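# Move the red box into the empty tray

## Task

Lift the red box out of the tray it starts in and set it down flat inside the tray that is empty. All the remaining boxes must still be inside their own tray, with none resting on or sticking out over a tray wall, and that tray must be left undisturbed. Everything has to stay in place on its own, not because the robot is holding it. At the end, switch suction off and pull the tools away.

## Robot and tools

Robot: two arms, left_arm and right_arm. Each ends in a vacuum suction cup, and each wrist carries a camera: cam_left_wrist and cam_right_wrist, both 616x616 pixels. The names left and right are labels only and do not refer to sides of an image.

Frame: there is one scene frame for both arms. Its origin is on the table surface midway between the arms. +x points out across the table, +z points up, and left_arm sits on the +y side. Positions are in metres. Orientations are quaternions written w first (qw, qx, qy, qz).

Cup point: this is the centre of the suction cup's rim. The cup opens along the cup point's own +z axis, so a cup facing the table has its +z pointing down. Starting about 7 cm behind the rim, the tool body and camera widen to roughly 8 cm sideways, so leave room near tray walls and other boxes.

Row format: every command row has 16 plain numbers, even when only one arm should move. The first 8 are left_arm: x, y, z, qw, qx, qy, qz, suction. The next 8 are the same fields for right_arm. x, y, z and the quaternion are an absolute target pose for that arm's cup point in the scene frame, not an offset. Suction runs from -1 to 1. +1 asks for full vacuum (about 55 kPa below room pressure), a smaller value asks for that fraction of it, and 0.05 or less means off. Suction keeps its last setting, but whatever you send counts as a command, so resend the current value to leave it unchanged. To keep an arm still, resend the full pose from the last result taken before it came to rest. To hold a fixed orientation, resend your own intended quaternion rather than the slightly drifted one that is reported.

execute_actions: {"actions": [...], "pictures": bool}. The list holds at most one item. An empty list sends nothing and returns the state with pictures. {"rows": [[16 numbers], ...], "steps": n} gives 1 to 15 rows and n from 3 to 15 (default 15). Each step lasts 1/30 s, one row is used per step, and the last row repeats if there are fewer rows than steps. {"steps": n} without rows is a wait of up to 300 steps, counted from the previous result, so your reply time is part of it. The whole call is refused, and nothing is sent, if any target lies more than 0.6 m from that arm's last reported position along any axis of its cup point. On each step the commanded pose is clipped to within 70 mm and 16 degrees of the measured pose, so a distant target takes several actions. After an action the arm only carries on to its last clipped pose. The final 3 steps of each action are kept back and run while you reply.

move: {"target": one 16-number row, "speed": m/s from 0.002 to 0.5, default 0.25}. Turning is capped at twice the speed value in rad/s. Each cup point follows a straight path to its target pose, and the paths of both arms finish together. A move lasts 0.5 to 10 s and is cut off at 10 s. It does not avoid obstacles or the other arm. Suction values are applied at the start. The cup can lag, wander, or overshoot the speed, most of all with a nearly straight arm. The move: line reports how it ended (done, off_target, moving, held, fault) and which limits acted. limits=paced means the target was clipped. limits=held means a check blocked some steps, after which the arm may lurch fast. The result also lists each cup point's distance to its target.

wait: {"seconds": 0 to 10}. Nothing new is sent to the robot.

zoom_image: {"camera": "cam_left_wrist" or "cam_right_wrist", "region": [x0, y0, x1, y1]} in image pixels with (0, 0) at the top-left, no larger than 504 by 504. It gives a sharper look at the latest image.

finished_scene: {"scene": number of the current scene}. It cannot be undone, and its reply says whether the goal was met.

Reading results: the state line gives each cup point's position and quaternion. Reported positions can be off, more so at long reach. suction_measured is the vacuum actually reached. It stays near 0 with no seal and settles at most 0.15 below the command on a tight surface, dipping up to 0.04 between pump cycles. part_present switches to 1 at 0.50 and back to 0 below 0.45. "pose unreachable" means a clearance check changed or blocked that arm's command, and HELD flags the affected steps. A "Hand target" line, shown only when no steps are kept back, gives the pose the controller is heading for. MOTOR HOT warns of overheating. An OVER-TEMPERATURE FAULT brakes that arm until it cools, and holding a load is what heats the motors.

Gripping: the rim is 29 mm wide. Press it onto a smooth flat face so it seals all the way round, not across edges, holes or seams. Under vacuum the cup shortens, so the object ends up as much as 10 mm nearer the tool. Vacuum alone can pull a resting object upward. To release, lower the object until it is supported, switch suction off, then move back more than 15 mm. If the cup grabs the table, switch suction off to free it.

What to avoid: arms are stiff, so aiming even a little past a contact, or touching fast, can cause a fault. A joint torque at its limit (142 N m for waist, shoulder and elbow; 35.6 N m for forearm roll, wrist pitch and wrist roll) or an outside force of 150 N stops that arm for 10 s, and it yields to the contact. Keep the arms from striking or pressing each other. Never drop or knock anything off the table. Avoid slams, slips and hard shoves. Loose objects may occasionally get nudged by outside pushes, so check the trays before finishing. Joint ranges in rad: waist ±3.491, shoulder ±3.140, elbow -1.187 to 4.328, forearm roll ±3.316, wrist pitch ±3.140, wrist roll ±3.927.

Each tool is called after "Call:" as name(argument=value, ...), one argument or row to a line, values as JSON.

## Session

Call:
execute_actions(
  actions=[],
)

Scene clock: 0.00 s of 4800.00 s.
left_arm: end_effector_position=(+0.5409, +0.4560, +0.3402) suction_measured=0.00 part_present=0 end_effector_quat_wxyz=(+0.002, -0.334, +0.943, +0.001) | right_arm: end_effector_position=(+0.4284, -0.3128, +0.3405) suction_measured=0.01 part_present=0 end_effector_quat_wxyz=(+0.001, +0.196, +0.981, +0.002)
Joint positions: left_arm=[ 0.263  0.129  0.191 -0.001 -1.628  0.259] | right_arm=[ 0.262  0.128  0.19  -0.002 -1.628 -0.785]
Joint velocities: left_arm=[ 0.     0.     0.    -0.    -0.     0.001] | right_arm=[-0.    -0.001  0.     0.001  0.001  0.   ]
Hand target (left_arm): +0.541, +0.456, +0.340; +0.002, -0.334, +0.943, +0.001
Hand target (right_arm): +0.428, -0.313, +0.340; +0.001, +0.196, +0.981, +0.002

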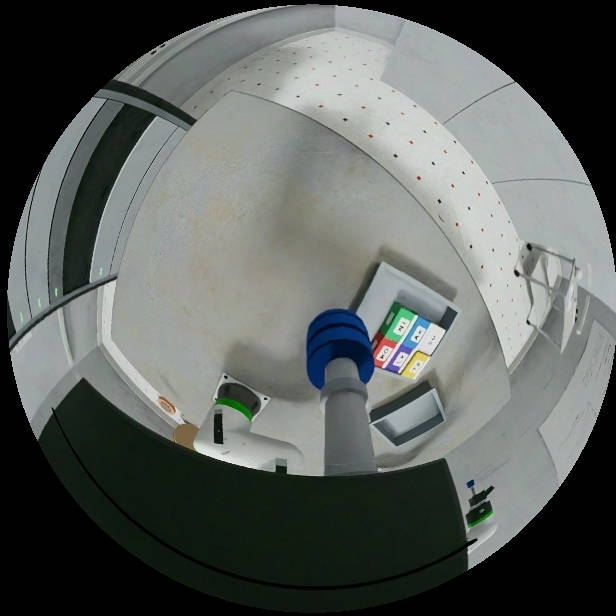

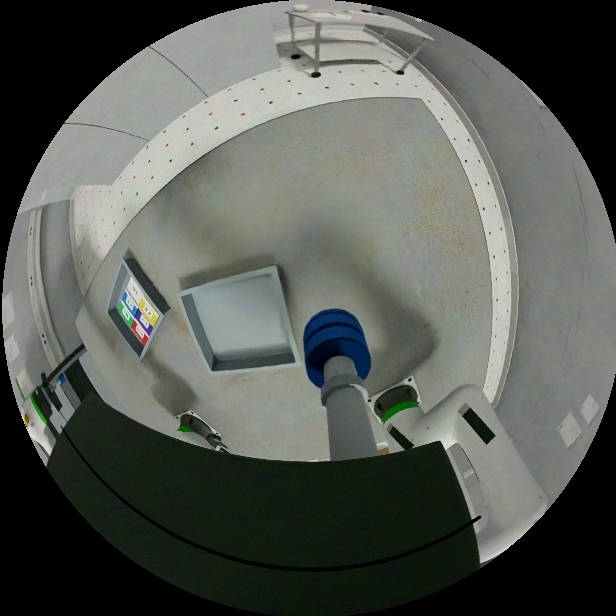

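Call:
zoom_image(
  camera="cam_left_wrist",
  region=[300, 240, 500, 460],
)

Call:
zoom_image(
  camera="cam_right_wrist",
  region=[80, 230, 330, 460],
)

Region (300, 240, 500, 460) of cam_left_wrist's 616x616 image, scaled by 2.291, with more detail than that image has; it fills the left 458 columns of this view, and the rest is white.

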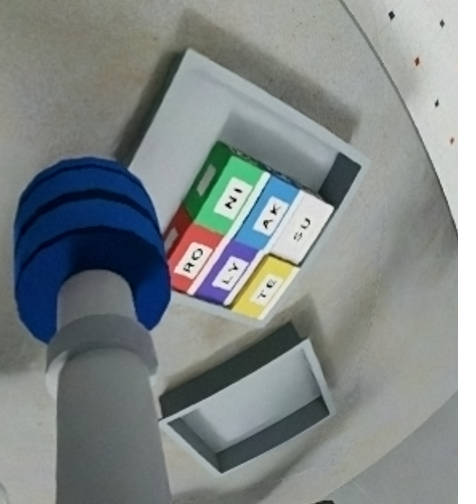

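Region (80, 230, 330, 460) of cam_right_wrist's 616x616 image, scaled by 2.016, with more detail than that image has; it fills the top 464 rows of this view, and the rest is white.

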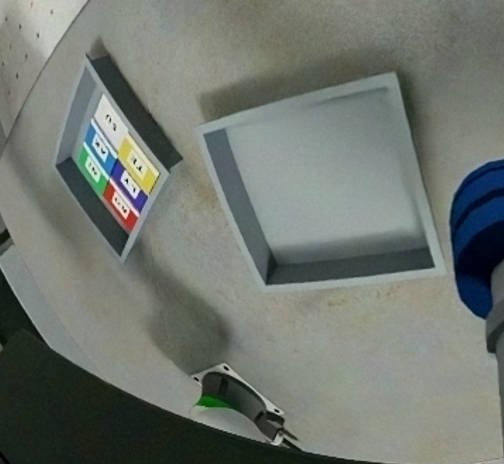

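Call:
move(
  target=[0.5,0.25,0.3,0,0,1,0,0,0.40,-0.45,0.34,0.001,0.196,0.981,0.002,0],
  speed=0.4,
)

Scene clock: 1.77 s of 4800.00 s.
left_arm: end_effector_position=(+0.5001, +0.2499, +0.3000) suction_measured=0.00 part_present=0 end_effector_quat_wxyz=(+0.000, +0.000, +1.000, -0.001) | right_arm: end_effector_position=(+0.4000, -0.4499, +0.3399) suction_measured=0.01 part_present=0 end_effector_quat_wxyz=(+0.001, +0.196, +0.981, +0.002)
Joint positions: left_arm=[-0.151  0.054  0.015  0.001 -1.53  -0.008] | right_arm=[-0.006  0.06   0.114 -0.002 -1.621 -0.517]
Joint velocities: left_arm=[-0.001  0.001  0.001 -0.001 -0.    -0.   ] | right_arm=[-0.001 -0.     0.002 -0.001 -0.001  0.002]
Hand target (left_arm): +0.500, +0.250, +0.300; +0.000, +0.000, +1.000, -0.001
Hand target (right_arm): +0.400, -0.450, +0.340; +0.002, +0.196, +0.981, +0.002
Off the commanded pose (left_arm): 0.000 m, 0 deg.
Off the commanded pose (right_arm): 0.000 m, 0 deg.
Kept back: nothing.
move: done

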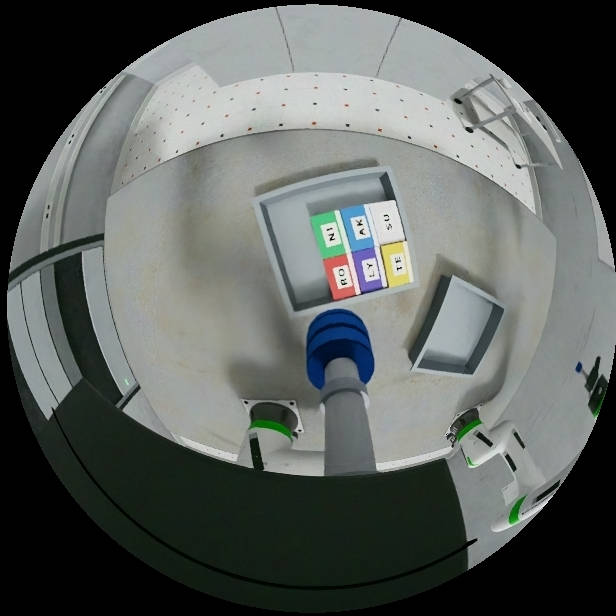

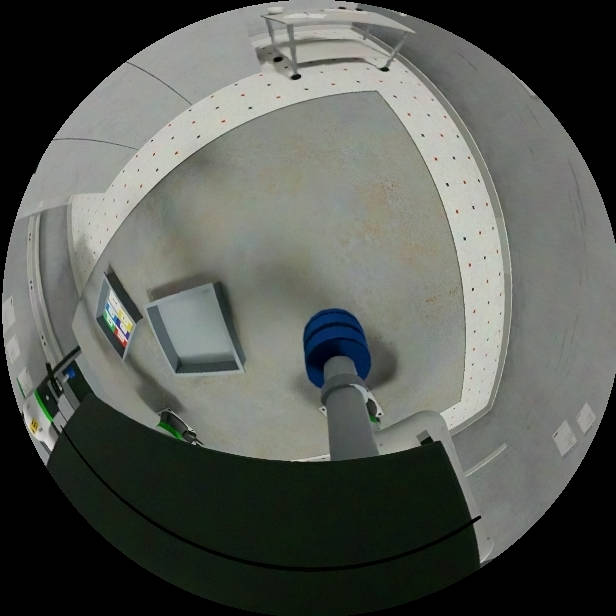

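Call:
move(
  target=[0.58,0.22,0.22,0,0,1,0,0,0.40,-0.45,0.34,0.001,0.196,0.981,0.002,0],
  speed=0.3,
)

Call:
zoom_image(
  camera="cam_left_wrist",
  region=[180, 130, 480, 430],
)

Scene clock: 2.87 s of 4800.00 s.
left_arm: end_effector_position=(+0.5800, +0.2200, +0.2202) suction_measured=0.00 part_present=0 end_effector_quat_wxyz=(+0.000, +0.000, +1.000, -0.000) | right_arm: end_effector_position=(+0.4000, -0.4500, +0.3400) suction_measured=0.01 part_present=0 end_effector_quat_wxyz=(+0.001, +0.196, +0.981, +0.002)
Joint positions: left_arm=[-0.208  0.291  0.104  0.    -1.383  0.05 ] | right_arm=[-0.007  0.06   0.115 -0.003 -1.623 -0.517]
Joint velocities: left_arm=[-0.     0.002 -0.     0.    -0.     0.   ] | right_arm=[ 0.     0.001  0.     0.001  0.    -0.001]
Hand target (left_arm): +0.580, +0.220, +0.220; +0.000, +0.000, +1.000, -0.000
Hand target (right_arm): +0.400, -0.450, +0.340; +0.001, +0.196, +0.981, +0.002
Off the commanded pose (left_arm): 0.000 m, 0 deg.
Off the commanded pose (right_arm): 0.000 m, 0 deg.
Kept back: nothing.
move: done

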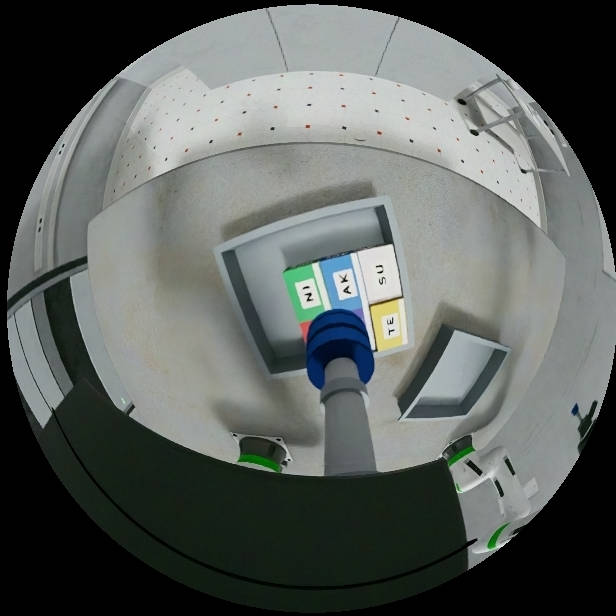

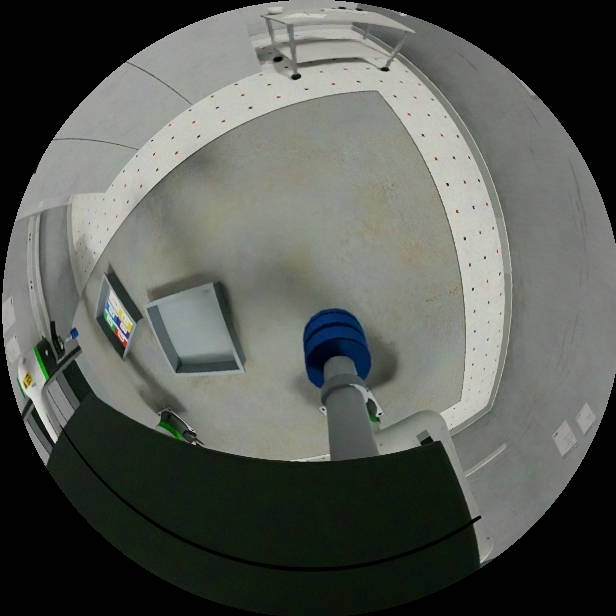

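Region (180, 130, 480, 430) of cam_left_wrist's 616x616 image, scaled by 1.680, with more detail than that image has.

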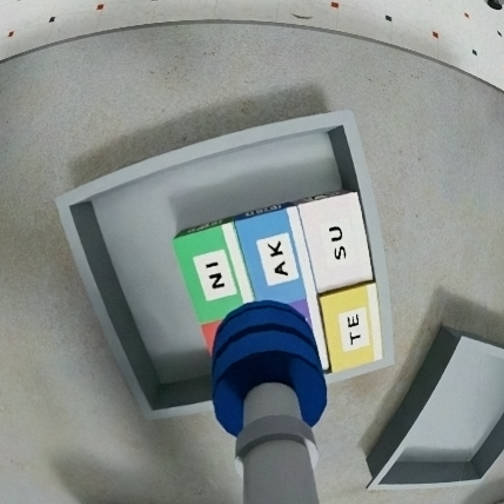

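Call:
move(
  target=[0.48,0.214,0.15,0,0,1,0,0,0.40,-0.45,0.34,0.001,0.196,0.981,0.002,0],
  speed=0.3,
)

Call:
zoom_image(
  camera="cam_left_wrist",
  region=[180, 130, 480, 430],
)

Scene clock: 4.03 s of 4800.00 s.
left_arm: end_effector_position=(+0.4800, +0.2139, +0.1499) suction_measured=0.00 part_present=0 end_effector_quat_wxyz=(-0.000, +0.000, +1.000, -0.000) | right_arm: end_effector_position=(+0.4000, -0.4500, +0.3400) suction_measured=0.01 part_present=0 end_effector_quat_wxyz=(+0.001, +0.196, +0.981, +0.002)
Joint positions: left_arm=[-0.233  0.115 -0.279  0.    -1.177  0.075] | right_arm=[-0.007  0.06   0.115 -0.003 -1.623 -0.517]
Joint velocities: left_arm=[ 0.001 -0.001 -0.001 -0.     0.    -0.001] | right_arm=[-0.    -0.     0.    -0.    -0.001 -0.   ]
Hand target (left_arm): +0.480, +0.214, +0.150; +0.000, +0.000, +1.000, -0.000
Hand target (right_arm): +0.400, -0.450, +0.340; +0.001, +0.196, +0.981, +0.002
Off the commanded pose (left_arm): 0.000 m, 0 deg.
Off the commanded pose (right_arm): 0.000 m, 0 deg.
Kept back: nothing.
move: done

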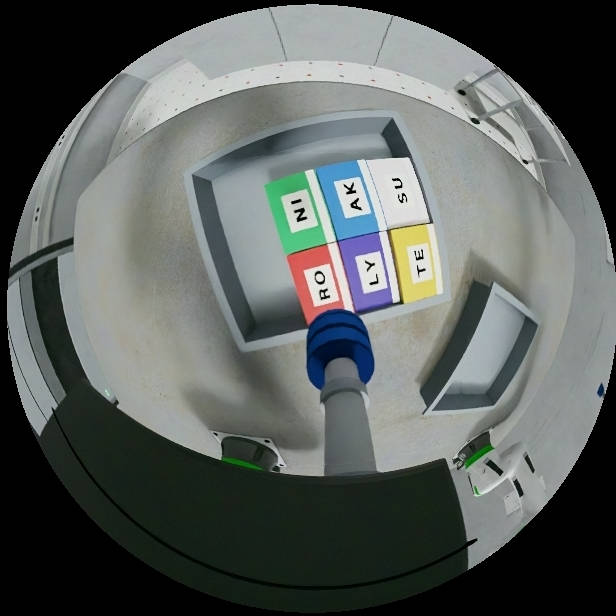

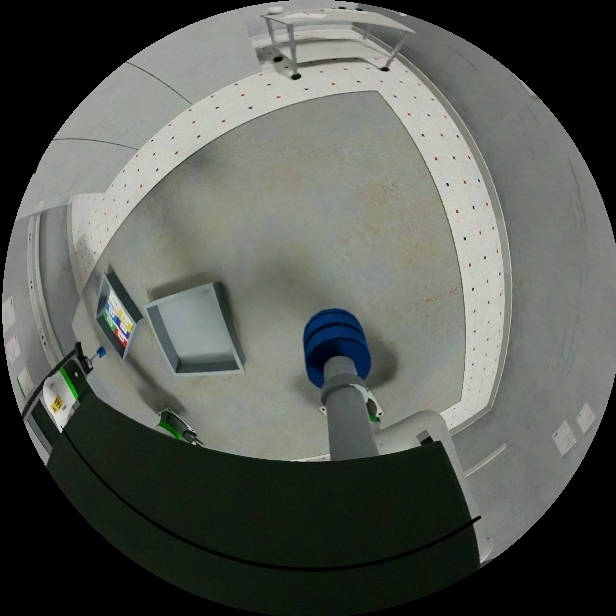

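Region (180, 130, 480, 430) of cam_left_wrist's 616x616 image, scaled by 1.680, with more detail than that image has.

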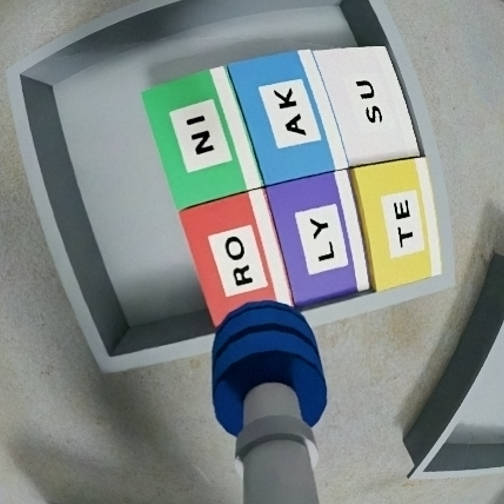

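Call:
move(
  target=[0.478,0.224,0.10,0,0,1,0,0,0.40,-0.45,0.34,0.001,0.196,0.981,0.002,0],
  speed=0.15,
)

Call:
zoom_image(
  camera="cam_left_wrist",
  region=[180, 130, 480, 430],
)

Scene clock: 5.10 s of 4800.00 s.
left_arm: end_effector_position=(+0.4780, +0.2240, +0.1001) suction_measured=0.00 part_present=0 end_effector_quat_wxyz=(+0.000, +0.000, +1.000, +0.000) | right_arm: end_effector_position=(+0.4000, -0.4500, +0.3400) suction_measured=0.01 part_present=0 end_effector_quat_wxyz=(+0.001, +0.196, +0.981, +0.002)
Joint positions: left_arm=[-0.211  0.158 -0.358 -0.    -1.054  0.053] | right_arm=[-0.007  0.06   0.115 -0.003 -1.623 -0.517]
Joint velocities: left_arm=[ 0.     0.001 -0.001  0.     0.001 -0.001] | right_arm=[ 0.    -0.001  0.    -0.001 -0.001  0.   ]
Hand target (left_arm): +0.478, +0.224, +0.100; -0.000, +0.000, +1.000, +0.000
Hand target (right_arm): +0.400, -0.450, +0.340; +0.001, +0.196, +0.981, +0.002
Off the commanded pose (left_arm): 0.000 m, 0 deg.
Off the commanded pose (right_arm): 0.000 m, 0 deg.
Kept back: nothing.
move: done

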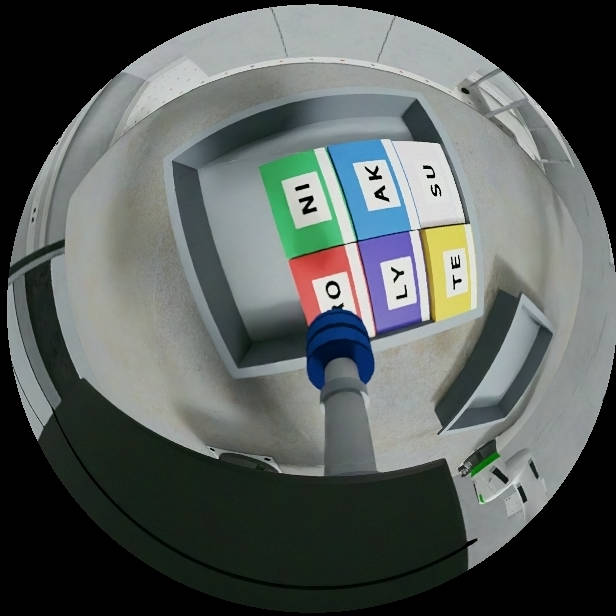

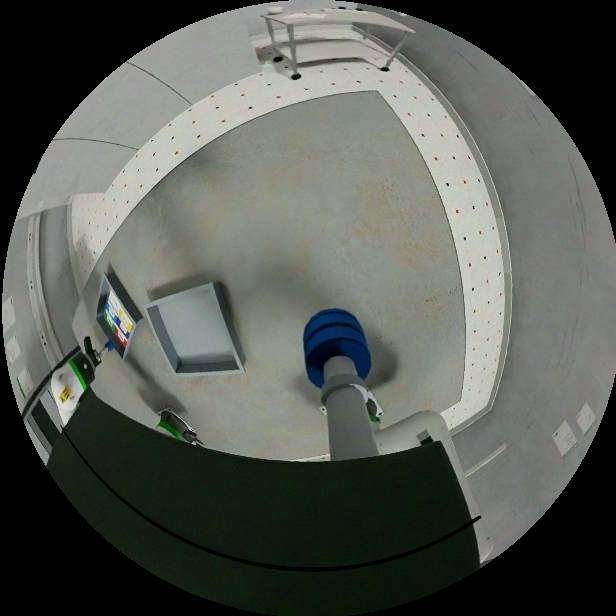

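Region (180, 130, 480, 430) of cam_left_wrist's 616x616 image, scaled by 1.680, with more detail than that image has.

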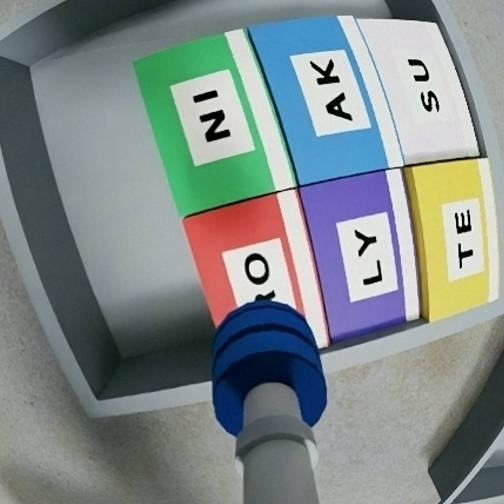

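Call:
move(
  target=[0.474,0.224,0.07,0,0,1,0,1,0.40,-0.45,0.34,0.001,0.196,0.981,0.002,0],
  speed=0.05,
)

Scene clock: 6.23 s of 4800.00 s.
left_arm: end_effector_position=(+0.4740, +0.2240, +0.0700) suction_measured=0.00 part_present=0 end_effector_quat_wxyz=(+0.000, +0.000, +1.000, +0.000) | right_arm: end_effector_position=(+0.4000, -0.4500, +0.3400) suction_measured=0.01 part_present=0 end_effector_quat_wxyz=(+0.001, +0.196, +0.981, +0.002)
Joint positions: left_arm=[-0.211  0.191 -0.401 -0.    -0.979  0.053] | right_arm=[-0.007  0.06   0.115 -0.003 -1.623 -0.517]
Joint velocities: left_arm=[-0.     0.    -0.003 -0.     0.     0.   ] | right_arm=[-0.    -0.001 -0.     0.     0.002 -0.   ]
Hand target (left_arm): +0.474, +0.224, +0.070; -0.000, +0.000, +1.000, -0.000
Hand target (right_arm): +0.400, -0.450, +0.340; +0.001, +0.196, +0.981, +0.002
Off the commanded pose (left_arm): 0.000 m, 0 deg.
Off the commanded pose (right_arm): 0.000 m, 0 deg.
Kept back: nothing.
move: done

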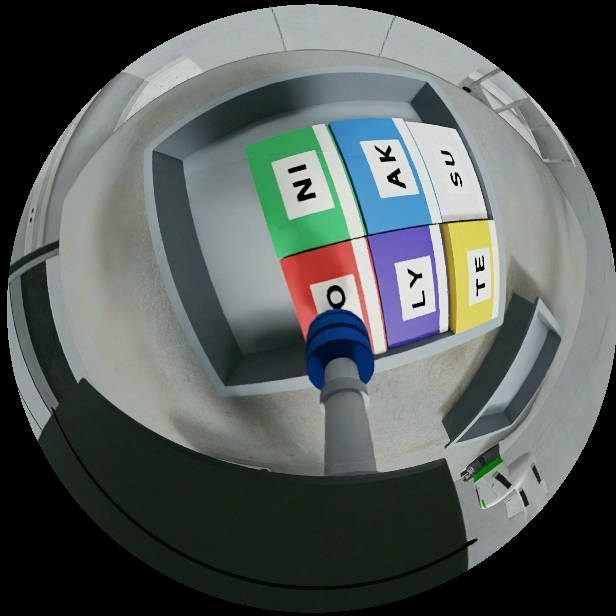

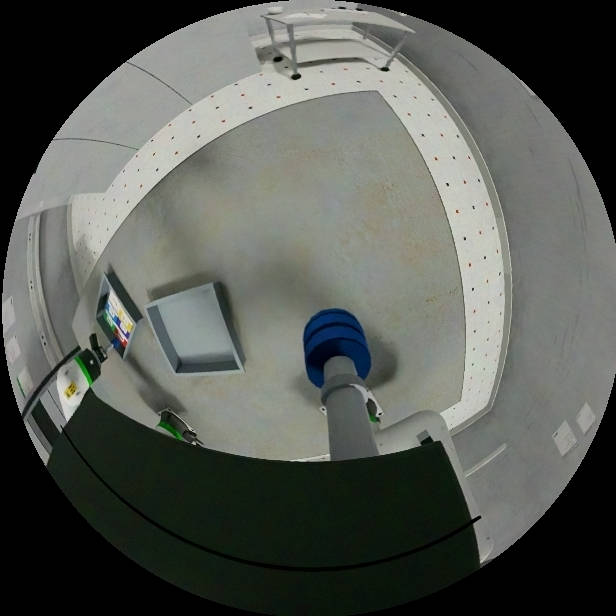

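Call:
move(
  target=[0.474,0.224,0.054,0,0,1,0,1,0.40,-0.45,0.34,0.001,0.196,0.981,0.002,0],
  speed=0.03,
)

Scene clock: 7.27 s of 4800.00 s.
left_arm: end_effector_position=(+0.4740, +0.2240, +0.0540) suction_measured=0.00 part_present=0 end_effector_quat_wxyz=(+0.000, +0.000, +1.000, -0.000) | right_arm: end_effector_position=(+0.4000, -0.4500, +0.3400) suction_measured=0.01 part_present=0 end_effector_quat_wxyz=(+0.001, +0.196, +0.981, +0.002)
Joint positions: left_arm=[-0.211  0.215 -0.417 -0.    -0.939  0.053] | right_arm=[-0.007  0.06   0.115 -0.003 -1.623 -0.517]
Joint velocities: left_arm=[ 0.001  0.001 -0.    -0.     0.    -0.   ] | right_arm=[ 0.     0.001 -0.     0.001  0.    -0.   ]
Hand target (left_arm): +0.474, +0.224, +0.054; -0.000, +0.000, +1.000, -0.000
Hand target (right_arm): +0.400, -0.450, +0.340; +0.001, +0.196, +0.981, +0.002
Off the commanded pose (left_arm): 0.000 m, 0 deg.
Off the commanded pose (right_arm): 0.000 m, 0 deg.
Kept back: nothing.
move: done

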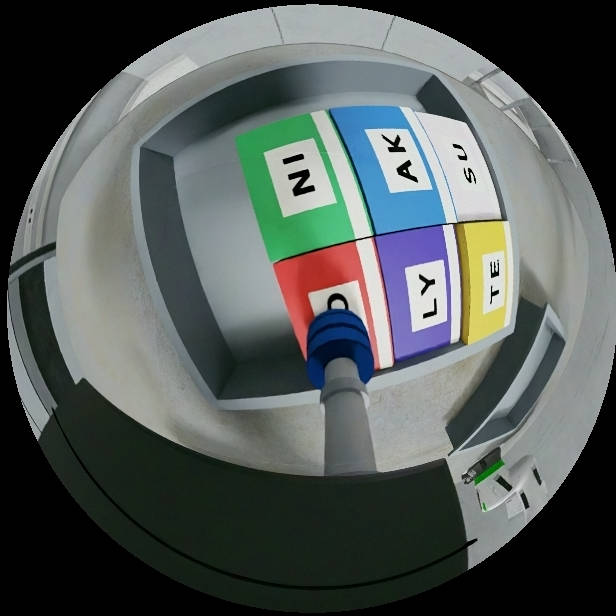

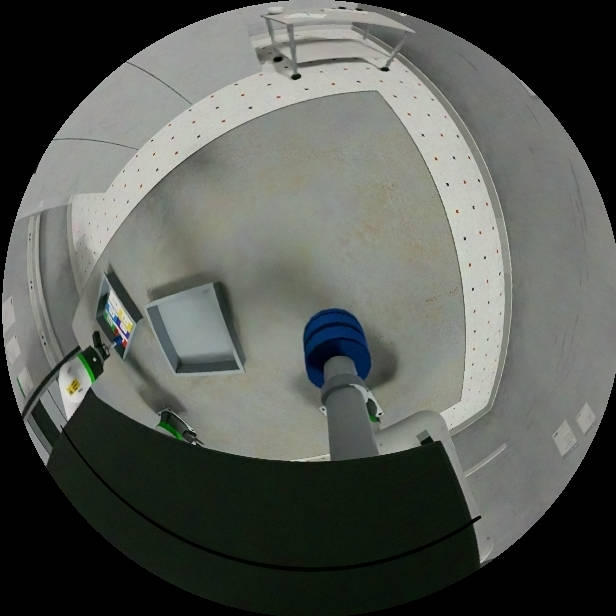

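Call:
move(
  target=[0.474,0.223,0.042,0,0,1,0,1,0.40,-0.45,0.34,0.001,0.196,0.981,0.002,0],
  speed=0.02,
)

Scene clock: 8.33 s of 4800.00 s.
left_arm: end_effector_position=(+0.4740, +0.2230, +0.0420) suction_measured=0.61 part_present=1 end_effector_quat_wxyz=(+0.000, +0.000, +1.000, -0.000) | right_arm: end_effector_position=(+0.4000, -0.4500, +0.3400) suction_measured=0.01 part_present=0 end_effector_quat_wxyz=(+0.001, +0.196, +0.981, +0.002)
Joint positions: left_arm=[-0.213  0.235 -0.426  0.    -0.909  0.055] | right_arm=[-0.007  0.06   0.115 -0.003 -1.623 -0.517]
Joint velocities: left_arm=[ 0.     0.001 -0.    -0.     0.001 -0.   ] | right_arm=[-0.     0.001 -0.     0.001 -0.001  0.   ]
Hand target (left_arm): +0.474, +0.223, +0.042; +0.000, +0.000, +1.000, -0.000
Hand target (right_arm): +0.400, -0.450, +0.340; +0.001, +0.196, +0.981, +0.002
Off the commanded pose (left_arm): 0.000 m, 0 deg.
Off the commanded pose (right_arm): 0.000 m, 0 deg.
Kept back: nothing.
move: done

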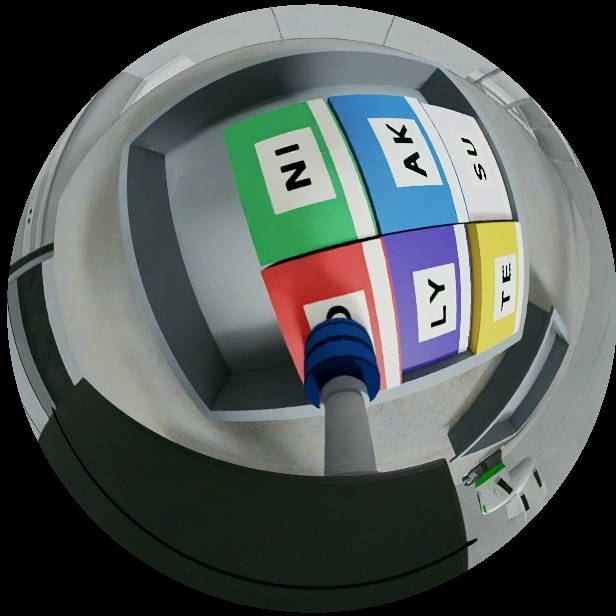

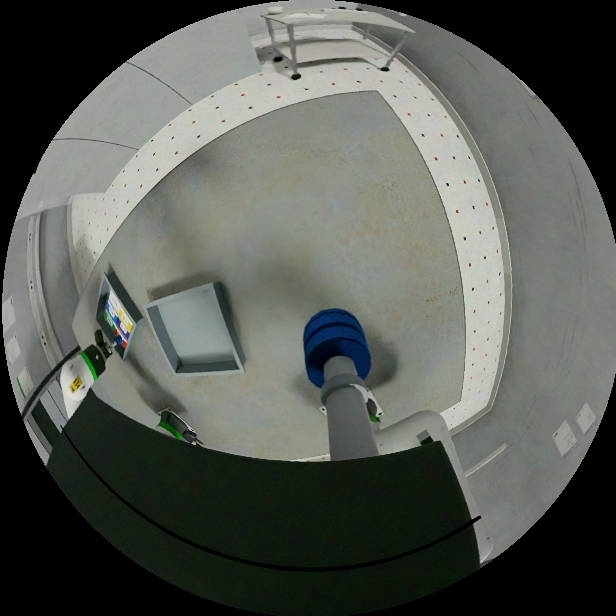

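Call:
move(
  target=[0.474,0.226,0.14,0,0,1,0,1,0.40,-0.45,0.34,0.001,0.196,0.981,0.002,0],
  speed=0.08,
)

Scene clock: 10.10 s of 4800.00 s.
left_arm: end_effector_position=(+0.4740, +0.2260, +0.1399) suction_measured=0.90 part_present=1 end_effector_quat_wxyz=(-0.000, -0.000, +1.000, +0.000) | right_arm: end_effector_position=(+0.4000, -0.4500, +0.3400) suction_measured=0.01 part_present=0 end_effector_quat_wxyz=(+0.001, +0.196, +0.981, +0.002)
Joint positions: left_arm=[-0.207  0.101 -0.32  -0.    -1.15   0.049] | right_arm=[-0.007  0.06   0.115 -0.003 -1.623 -0.517]
Joint velocities: left_arm=[ 0.    -0.001  0.     0.    -0.001 -0.   ] | right_arm=[-0.     0.001  0.    -0.     0.    -0.   ]
Hand target (left_arm): +0.474, +0.226, +0.140; +0.000, -0.000, +1.000, +0.000
Hand target (right_arm): +0.400, -0.450, +0.340; +0.001, +0.196, +0.981, +0.002
Off the commanded pose (left_arm): 0.000 m, 0 deg.
Off the commanded pose (right_arm): 0.000 m, 0 deg.
Kept back: nothing.
move: done

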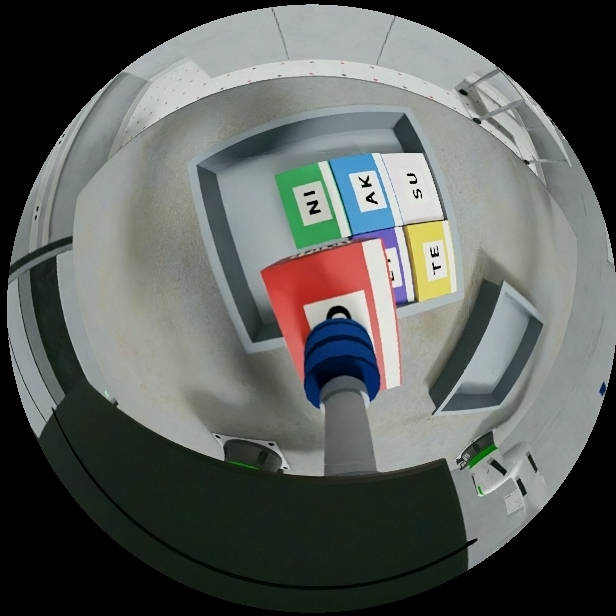

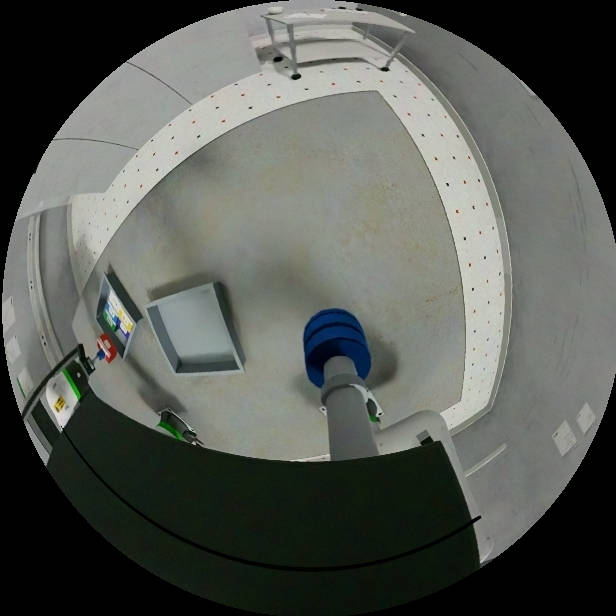

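Call:
move(
  target=[0.36,-0.07,0.15,0,0,1,0,1,0.40,-0.45,0.34,0.001,0.196,0.981,0.002,0],
  speed=0.25,
)

Scene clock: 12.07 s of 4800.00 s.
left_arm: end_effector_position=(+0.3602, -0.0702, +0.1502) suction_measured=0.90 part_present=1 end_effector_quat_wxyz=(-0.000, -0.000, +1.000, -0.001) | right_arm: end_effector_position=(+0.4000, -0.4500, +0.3400) suction_measured=0.01 part_present=0 end_effector_quat_wxyz=(+0.001, +0.196, +0.981, +0.002)
Joint positions: left_arm=[-0.876  0.312 -0.039  0.002 -1.218  0.718] | right_arm=[-0.007  0.06   0.115 -0.003 -1.623 -0.517]
Joint velocities: left_arm=[-0.001  0.001 -0.001 -0.    -0.     0.001] | right_arm=[ 0.     0.     0.    -0.001  0.001  0.001]
Hand target (left_arm): +0.360, -0.070, +0.150; -0.000, -0.000, +1.000, -0.001
Hand target (right_arm): +0.400, -0.450, +0.340; +0.001, +0.196, +0.981, +0.002
Off the commanded pose (left_arm): 0.000 m, 0 deg.
Off the commanded pose (right_arm): 0.000 m, 0 deg.
Kept back: nothing.
move: done

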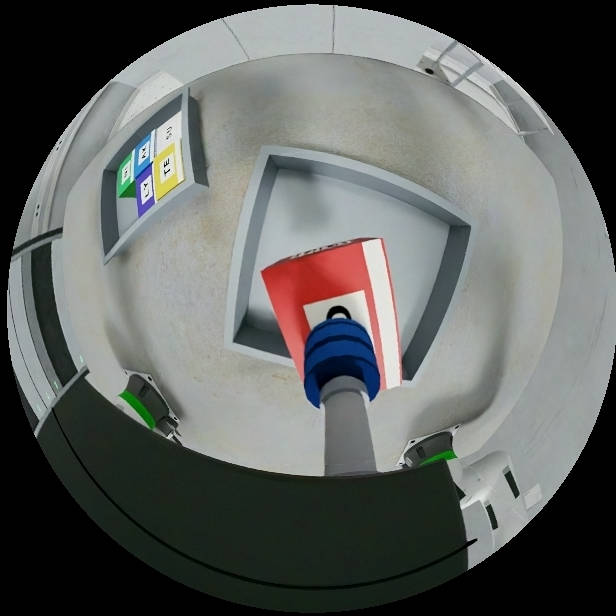

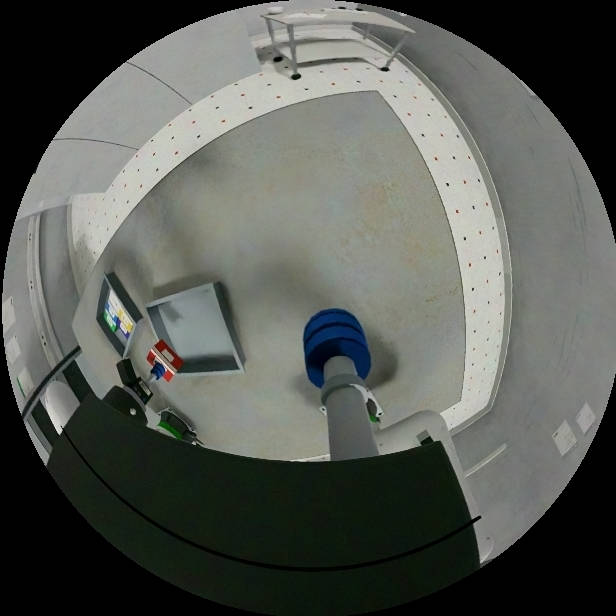

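Call:
move(
  target=[0.372,-0.083,0.055,0,0,1,0,1,0.40,-0.45,0.34,0.001,0.196,0.981,0.002,0],
  speed=0.12,
)

Call:
move(
  target=[0.372,-0.083,0.039,0,0,1,0,1,0.40,-0.45,0.34,0.001,0.196,0.981,0.002,0],
  speed=0.02,
)

Scene clock: 13.47 s of 4800.00 s.
left_arm: end_effector_position=(+0.3720, -0.0830, +0.0551) suction_measured=0.90 part_present=1 end_effector_quat_wxyz=(-0.000, +0.000, +1.000, -0.000) | right_arm: end_effector_position=(+0.4000, -0.4500, +0.3400) suction_measured=0.01 part_present=0 end_effector_quat_wxyz=(+0.001, +0.196, +0.981, +0.002)
Joint positions: left_arm=[-0.881  0.452 -0.088  0.    -1.03   0.722] | right_arm=[-0.007  0.06   0.115 -0.003 -1.623 -0.517]
Joint velocities: left_arm=[ 0.     0.001  0.001 -0.     0.     0.001] | right_arm=[ 0.    -0.     0.     0.001  0.    -0.   ]
Hand target (left_arm): +0.372, -0.083, +0.055; -0.000, +0.000, +1.000, -0.000
Hand target (right_arm): +0.400, -0.450, +0.340; +0.001, +0.196, +0.981, +0.002
Off the commanded pose (left_arm): 0.000 m, 0 deg.
Off the commanded pose (right_arm): 0.000 m, 0 deg.
Kept back: nothing.
move: done

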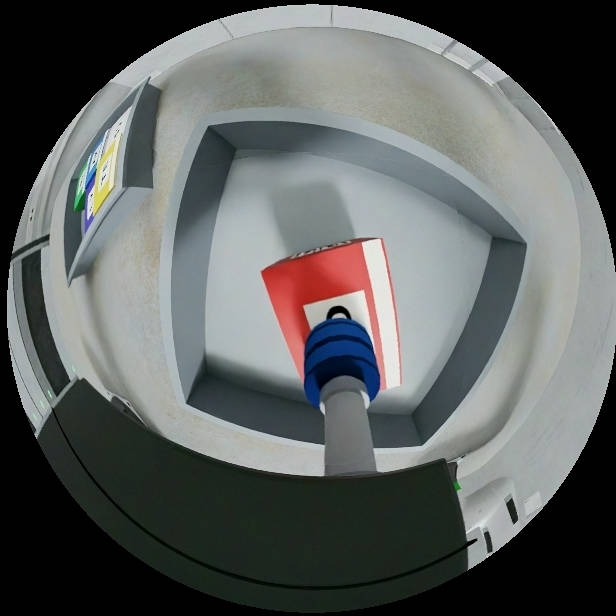

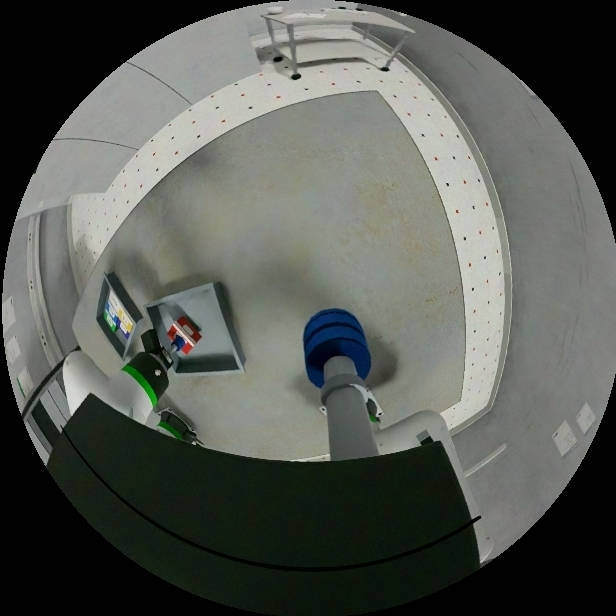

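Scene clock: 14.50 s of 4800.00 s.
left_arm: end_effector_position=(+0.3720, -0.0830, +0.0390) suction_measured=0.90 part_present=1 end_effector_quat_wxyz=(+0.000, +0.000, +1.000, -0.000) | right_arm: end_effector_position=(+0.4000, -0.4500, +0.3400) suction_measured=0.01 part_present=0 end_effector_quat_wxyz=(+0.001, +0.196, +0.981, +0.002)
Joint positions: left_arm=[-0.881  0.473 -0.101  0.    -0.997  0.723] | right_arm=[-0.007  0.06   0.115 -0.003 -1.623 -0.517]
Joint velocities: left_arm=[ 0.     0.001  0.001 -0.     0.001 -0.   ] | right_arm=[ 0.     0.     0.     0.     0.001 -0.   ]
Hand target (left_arm): +0.372, -0.083, +0.039; -0.000, +0.000, +1.000, -0.000
Hand target (right_arm): +0.400, -0.450, +0.340; +0.001, +0.196, +0.981, +0.002
Off the commanded pose (left_arm): 0.000 m, 0 deg.
Off the commanded pose (right_arm): 0.000 m, 0 deg.
Kept back: nothing.
move: done

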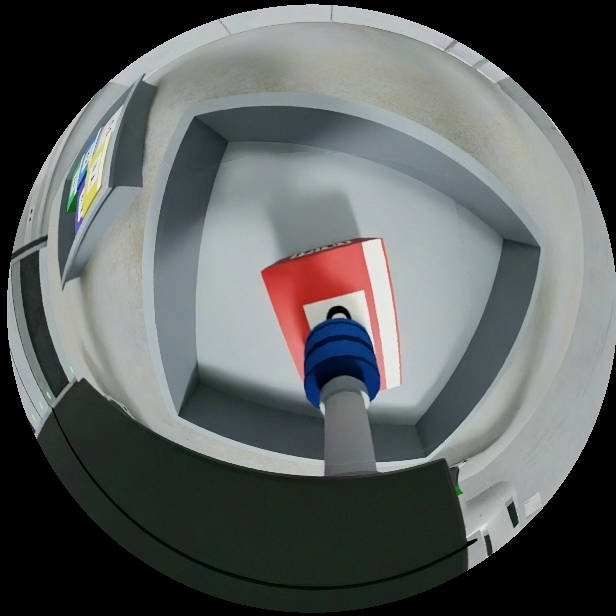

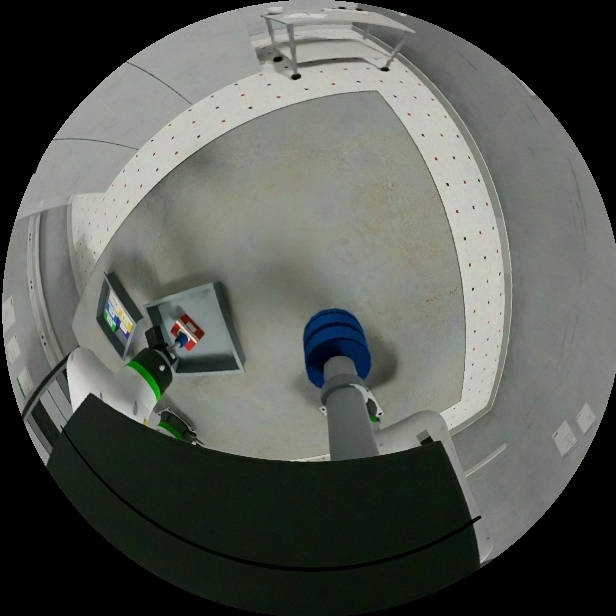

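Call:
move(
  target=[0.372,-0.083,0.036,0,0,1,0,1,0.40,-0.45,0.34,0.001,0.196,0.981,0.002,0],
  speed=0.01,
)

Call:
execute_actions(
  actions=[
    {"rows":[[0.372,-0.083,0.036,0,0,1,0,0,0.40,-0.45,0.34,0.001,0.196,0.981,0.002,0]],"steps":12},
  ],
)

Scene clock: 15.43 s of 4800.00 s.
left_arm: end_effector_position=(+0.3720, -0.0830, +0.0361) suction_measured=0.89 part_present=1 end_effector_quat_wxyz=(+0.000, +0.000, +1.000, -0.000) | right_arm: end_effector_position=(+0.4000, -0.4500, +0.3400) suction_measured=0.01 part_present=0 end_effector_quat_wxyz=(+0.001, +0.196, +0.981, +0.002)
Joint positions: left_arm=[-0.881  0.477 -0.103  0.    -0.991  0.723] | right_arm=[-0.007  0.06   0.115 -0.003 -1.623 -0.517]
Joint velocities: left_arm=[-0.     0.001  0.001 -0.     0.    -0.   ] | right_arm=[ 0.     0.    -0.    -0.     0.002  0.   ]
Hand target (left_arm): +0.372, -0.083, +0.036; -0.000, +0.000, +1.000, -0.000
Hand target (right_arm): +0.400, -0.450, +0.340; +0.001, +0.196, +0.981, +0.002
Off the commanded pose (left_arm): 0.000 m, 0 deg.
Off the commanded pose (right_arm): 0.000 m, 0 deg.
Kept back: nothing.
move: done

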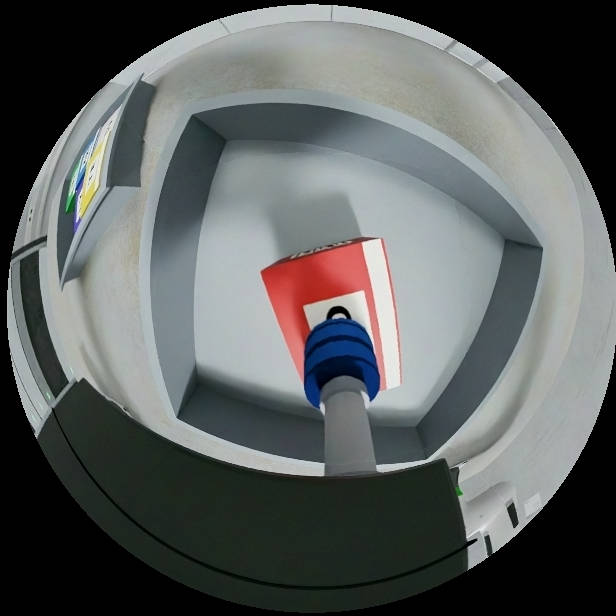

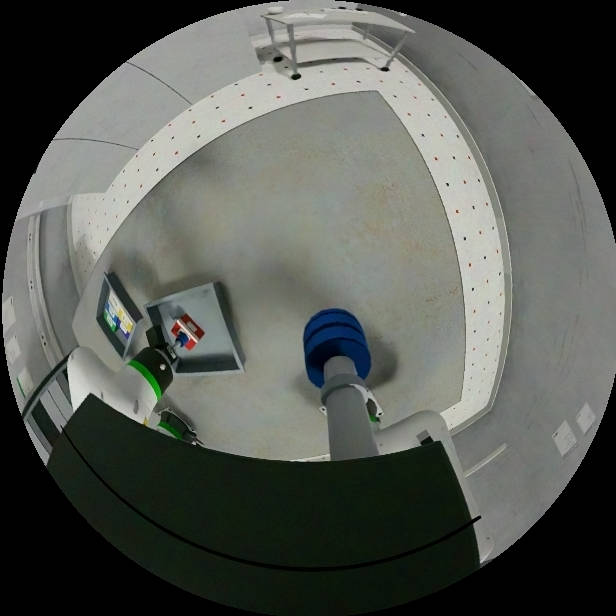

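Scene clock: 15.73 s of 4800.00 s.
left_arm: end_effector_position=(+0.3720, -0.0830, +0.0361) suction_measured=0.00 part_present=0 end_effector_quat_wxyz=(+0.000, -0.000, +1.000, -0.000) | right_arm: end_effector_position=(+0.4000, -0.4500, +0.3400) suction_measured=0.01 part_present=0 end_effector_quat_wxyz=(+0.001, +0.196, +0.981, +0.002)
Joint positions: left_arm=[-0.881  0.477 -0.103  0.    -0.991  0.723] | right_arm=[-0.007  0.06   0.115 -0.003 -1.623 -0.517]
Joint velocities: left_arm=[ 0.     0.     0.001 -0.001 -0.    -0.001] | right_arm=[-0.    -0.     0.    -0.     0.002  0.   ]
Steps of this call (steps 1 to 9: the first 9 steps of this action). Readings (end_effector_position | what the end effector reports):
1: left_arm (+0.3720, -0.0830, +0.0361) | right_arm (+0.4000, -0.4500, +0.3400) | left_arm suction_measured=0.00 part_present=0 | right_arm suction_measured=0.01 part_present=0
2: left_arm (+0.3720, -0.0831, +0.0361) | right_arm (+0.4000, -0.4500, +0.3400) | left_arm suction_measured=0.00 part_present=0 | right_arm suction_measured=0.01 part_present=0
4: left_arm (+0.3720, -0.0831, +0.0361) | right_arm (+0.4000, -0.4500, +0.3400) | left_arm suction_measured=0.00 part_present=0 | right_arm suction_measured=0.01 part_present=0
8: left_arm (+0.3720, -0.0830, +0.0361) | right_arm (+0.4000, -0.4500, +0.3400) | left_arm suction_measured=0.00 part_present=0 | right_arm suction_measured=0.01 part_present=0
9: the state above

Call:
move(
  target=[0.372,-0.06,0.22,0,0,1,0,0,0.40,-0.45,0.34,0.001,0.196,0.981,0.002,0],
  speed=0.25,
)

Scene clock: 17.13 s of 4800.00 s.
left_arm: end_effector_position=(+0.3720, -0.0599, +0.2198) suction_measured=0.00 part_present=0 end_effector_quat_wxyz=(+0.000, -0.000, +1.000, +0.000) | right_arm: end_effector_position=(+0.4000, -0.4500, +0.3400) suction_measured=0.01 part_present=0 end_effector_quat_wxyz=(+0.001, +0.196, +0.981, +0.002)
Joint positions: left_arm=[-0.848  0.264  0.068 -0.    -1.376  0.691] | right_arm=[-0.007  0.06   0.115 -0.003 -1.623 -0.517]
Joint velocities: left_arm=[-0.    -0.001  0.003  0.    -0.001  0.   ] | right_arm=[ 0.    -0.001 -0.    -0.     0.001 -0.001]
Hand target (left_arm): +0.372, -0.060, +0.220; +0.000, -0.000, +1.000, +0.000
Hand target (right_arm): +0.400, -0.450, +0.340; +0.001, +0.196, +0.981, +0.002
Off your previous action's commanded pose (left_arm): 0.000 m, 0 deg at its last step (step 3 of this call).
Off your previous action's commanded pose (right_arm): 0.000 m, 0 deg at its last step (step 3 of this call).
Off the commanded pose (left_arm): 0.000 m, 0 deg.
Off the commanded pose (right_arm): 0.000 m, 0 deg.
Kept back: nothing.
move: done

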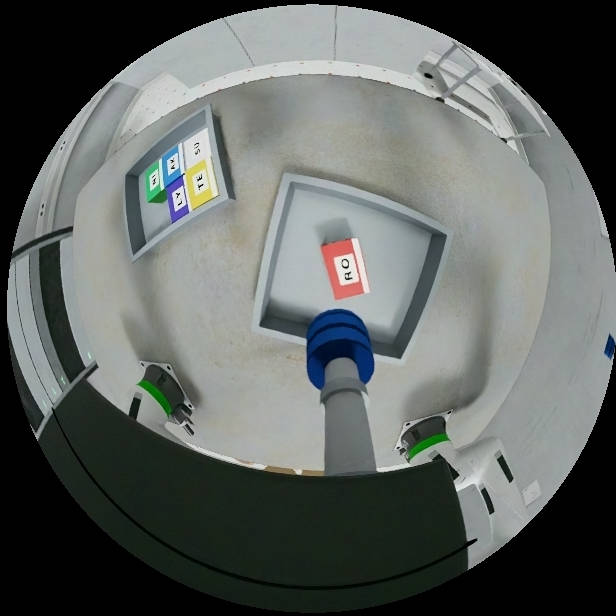

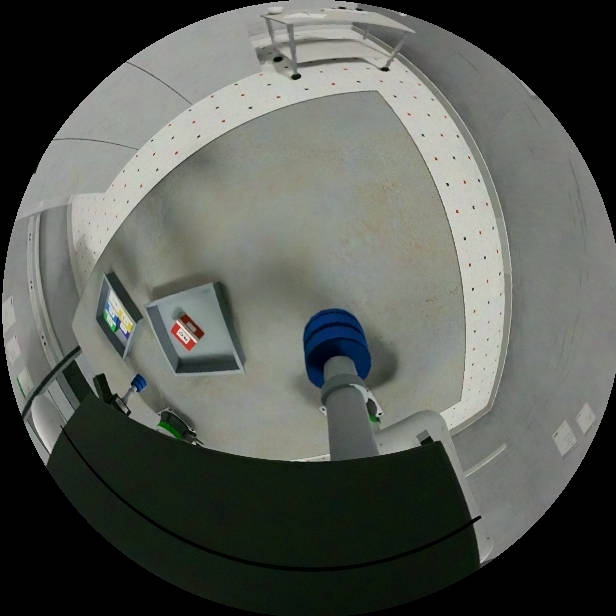

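Call:
finished_scene(
  scene=1,
)

The scene is finished: the task was done.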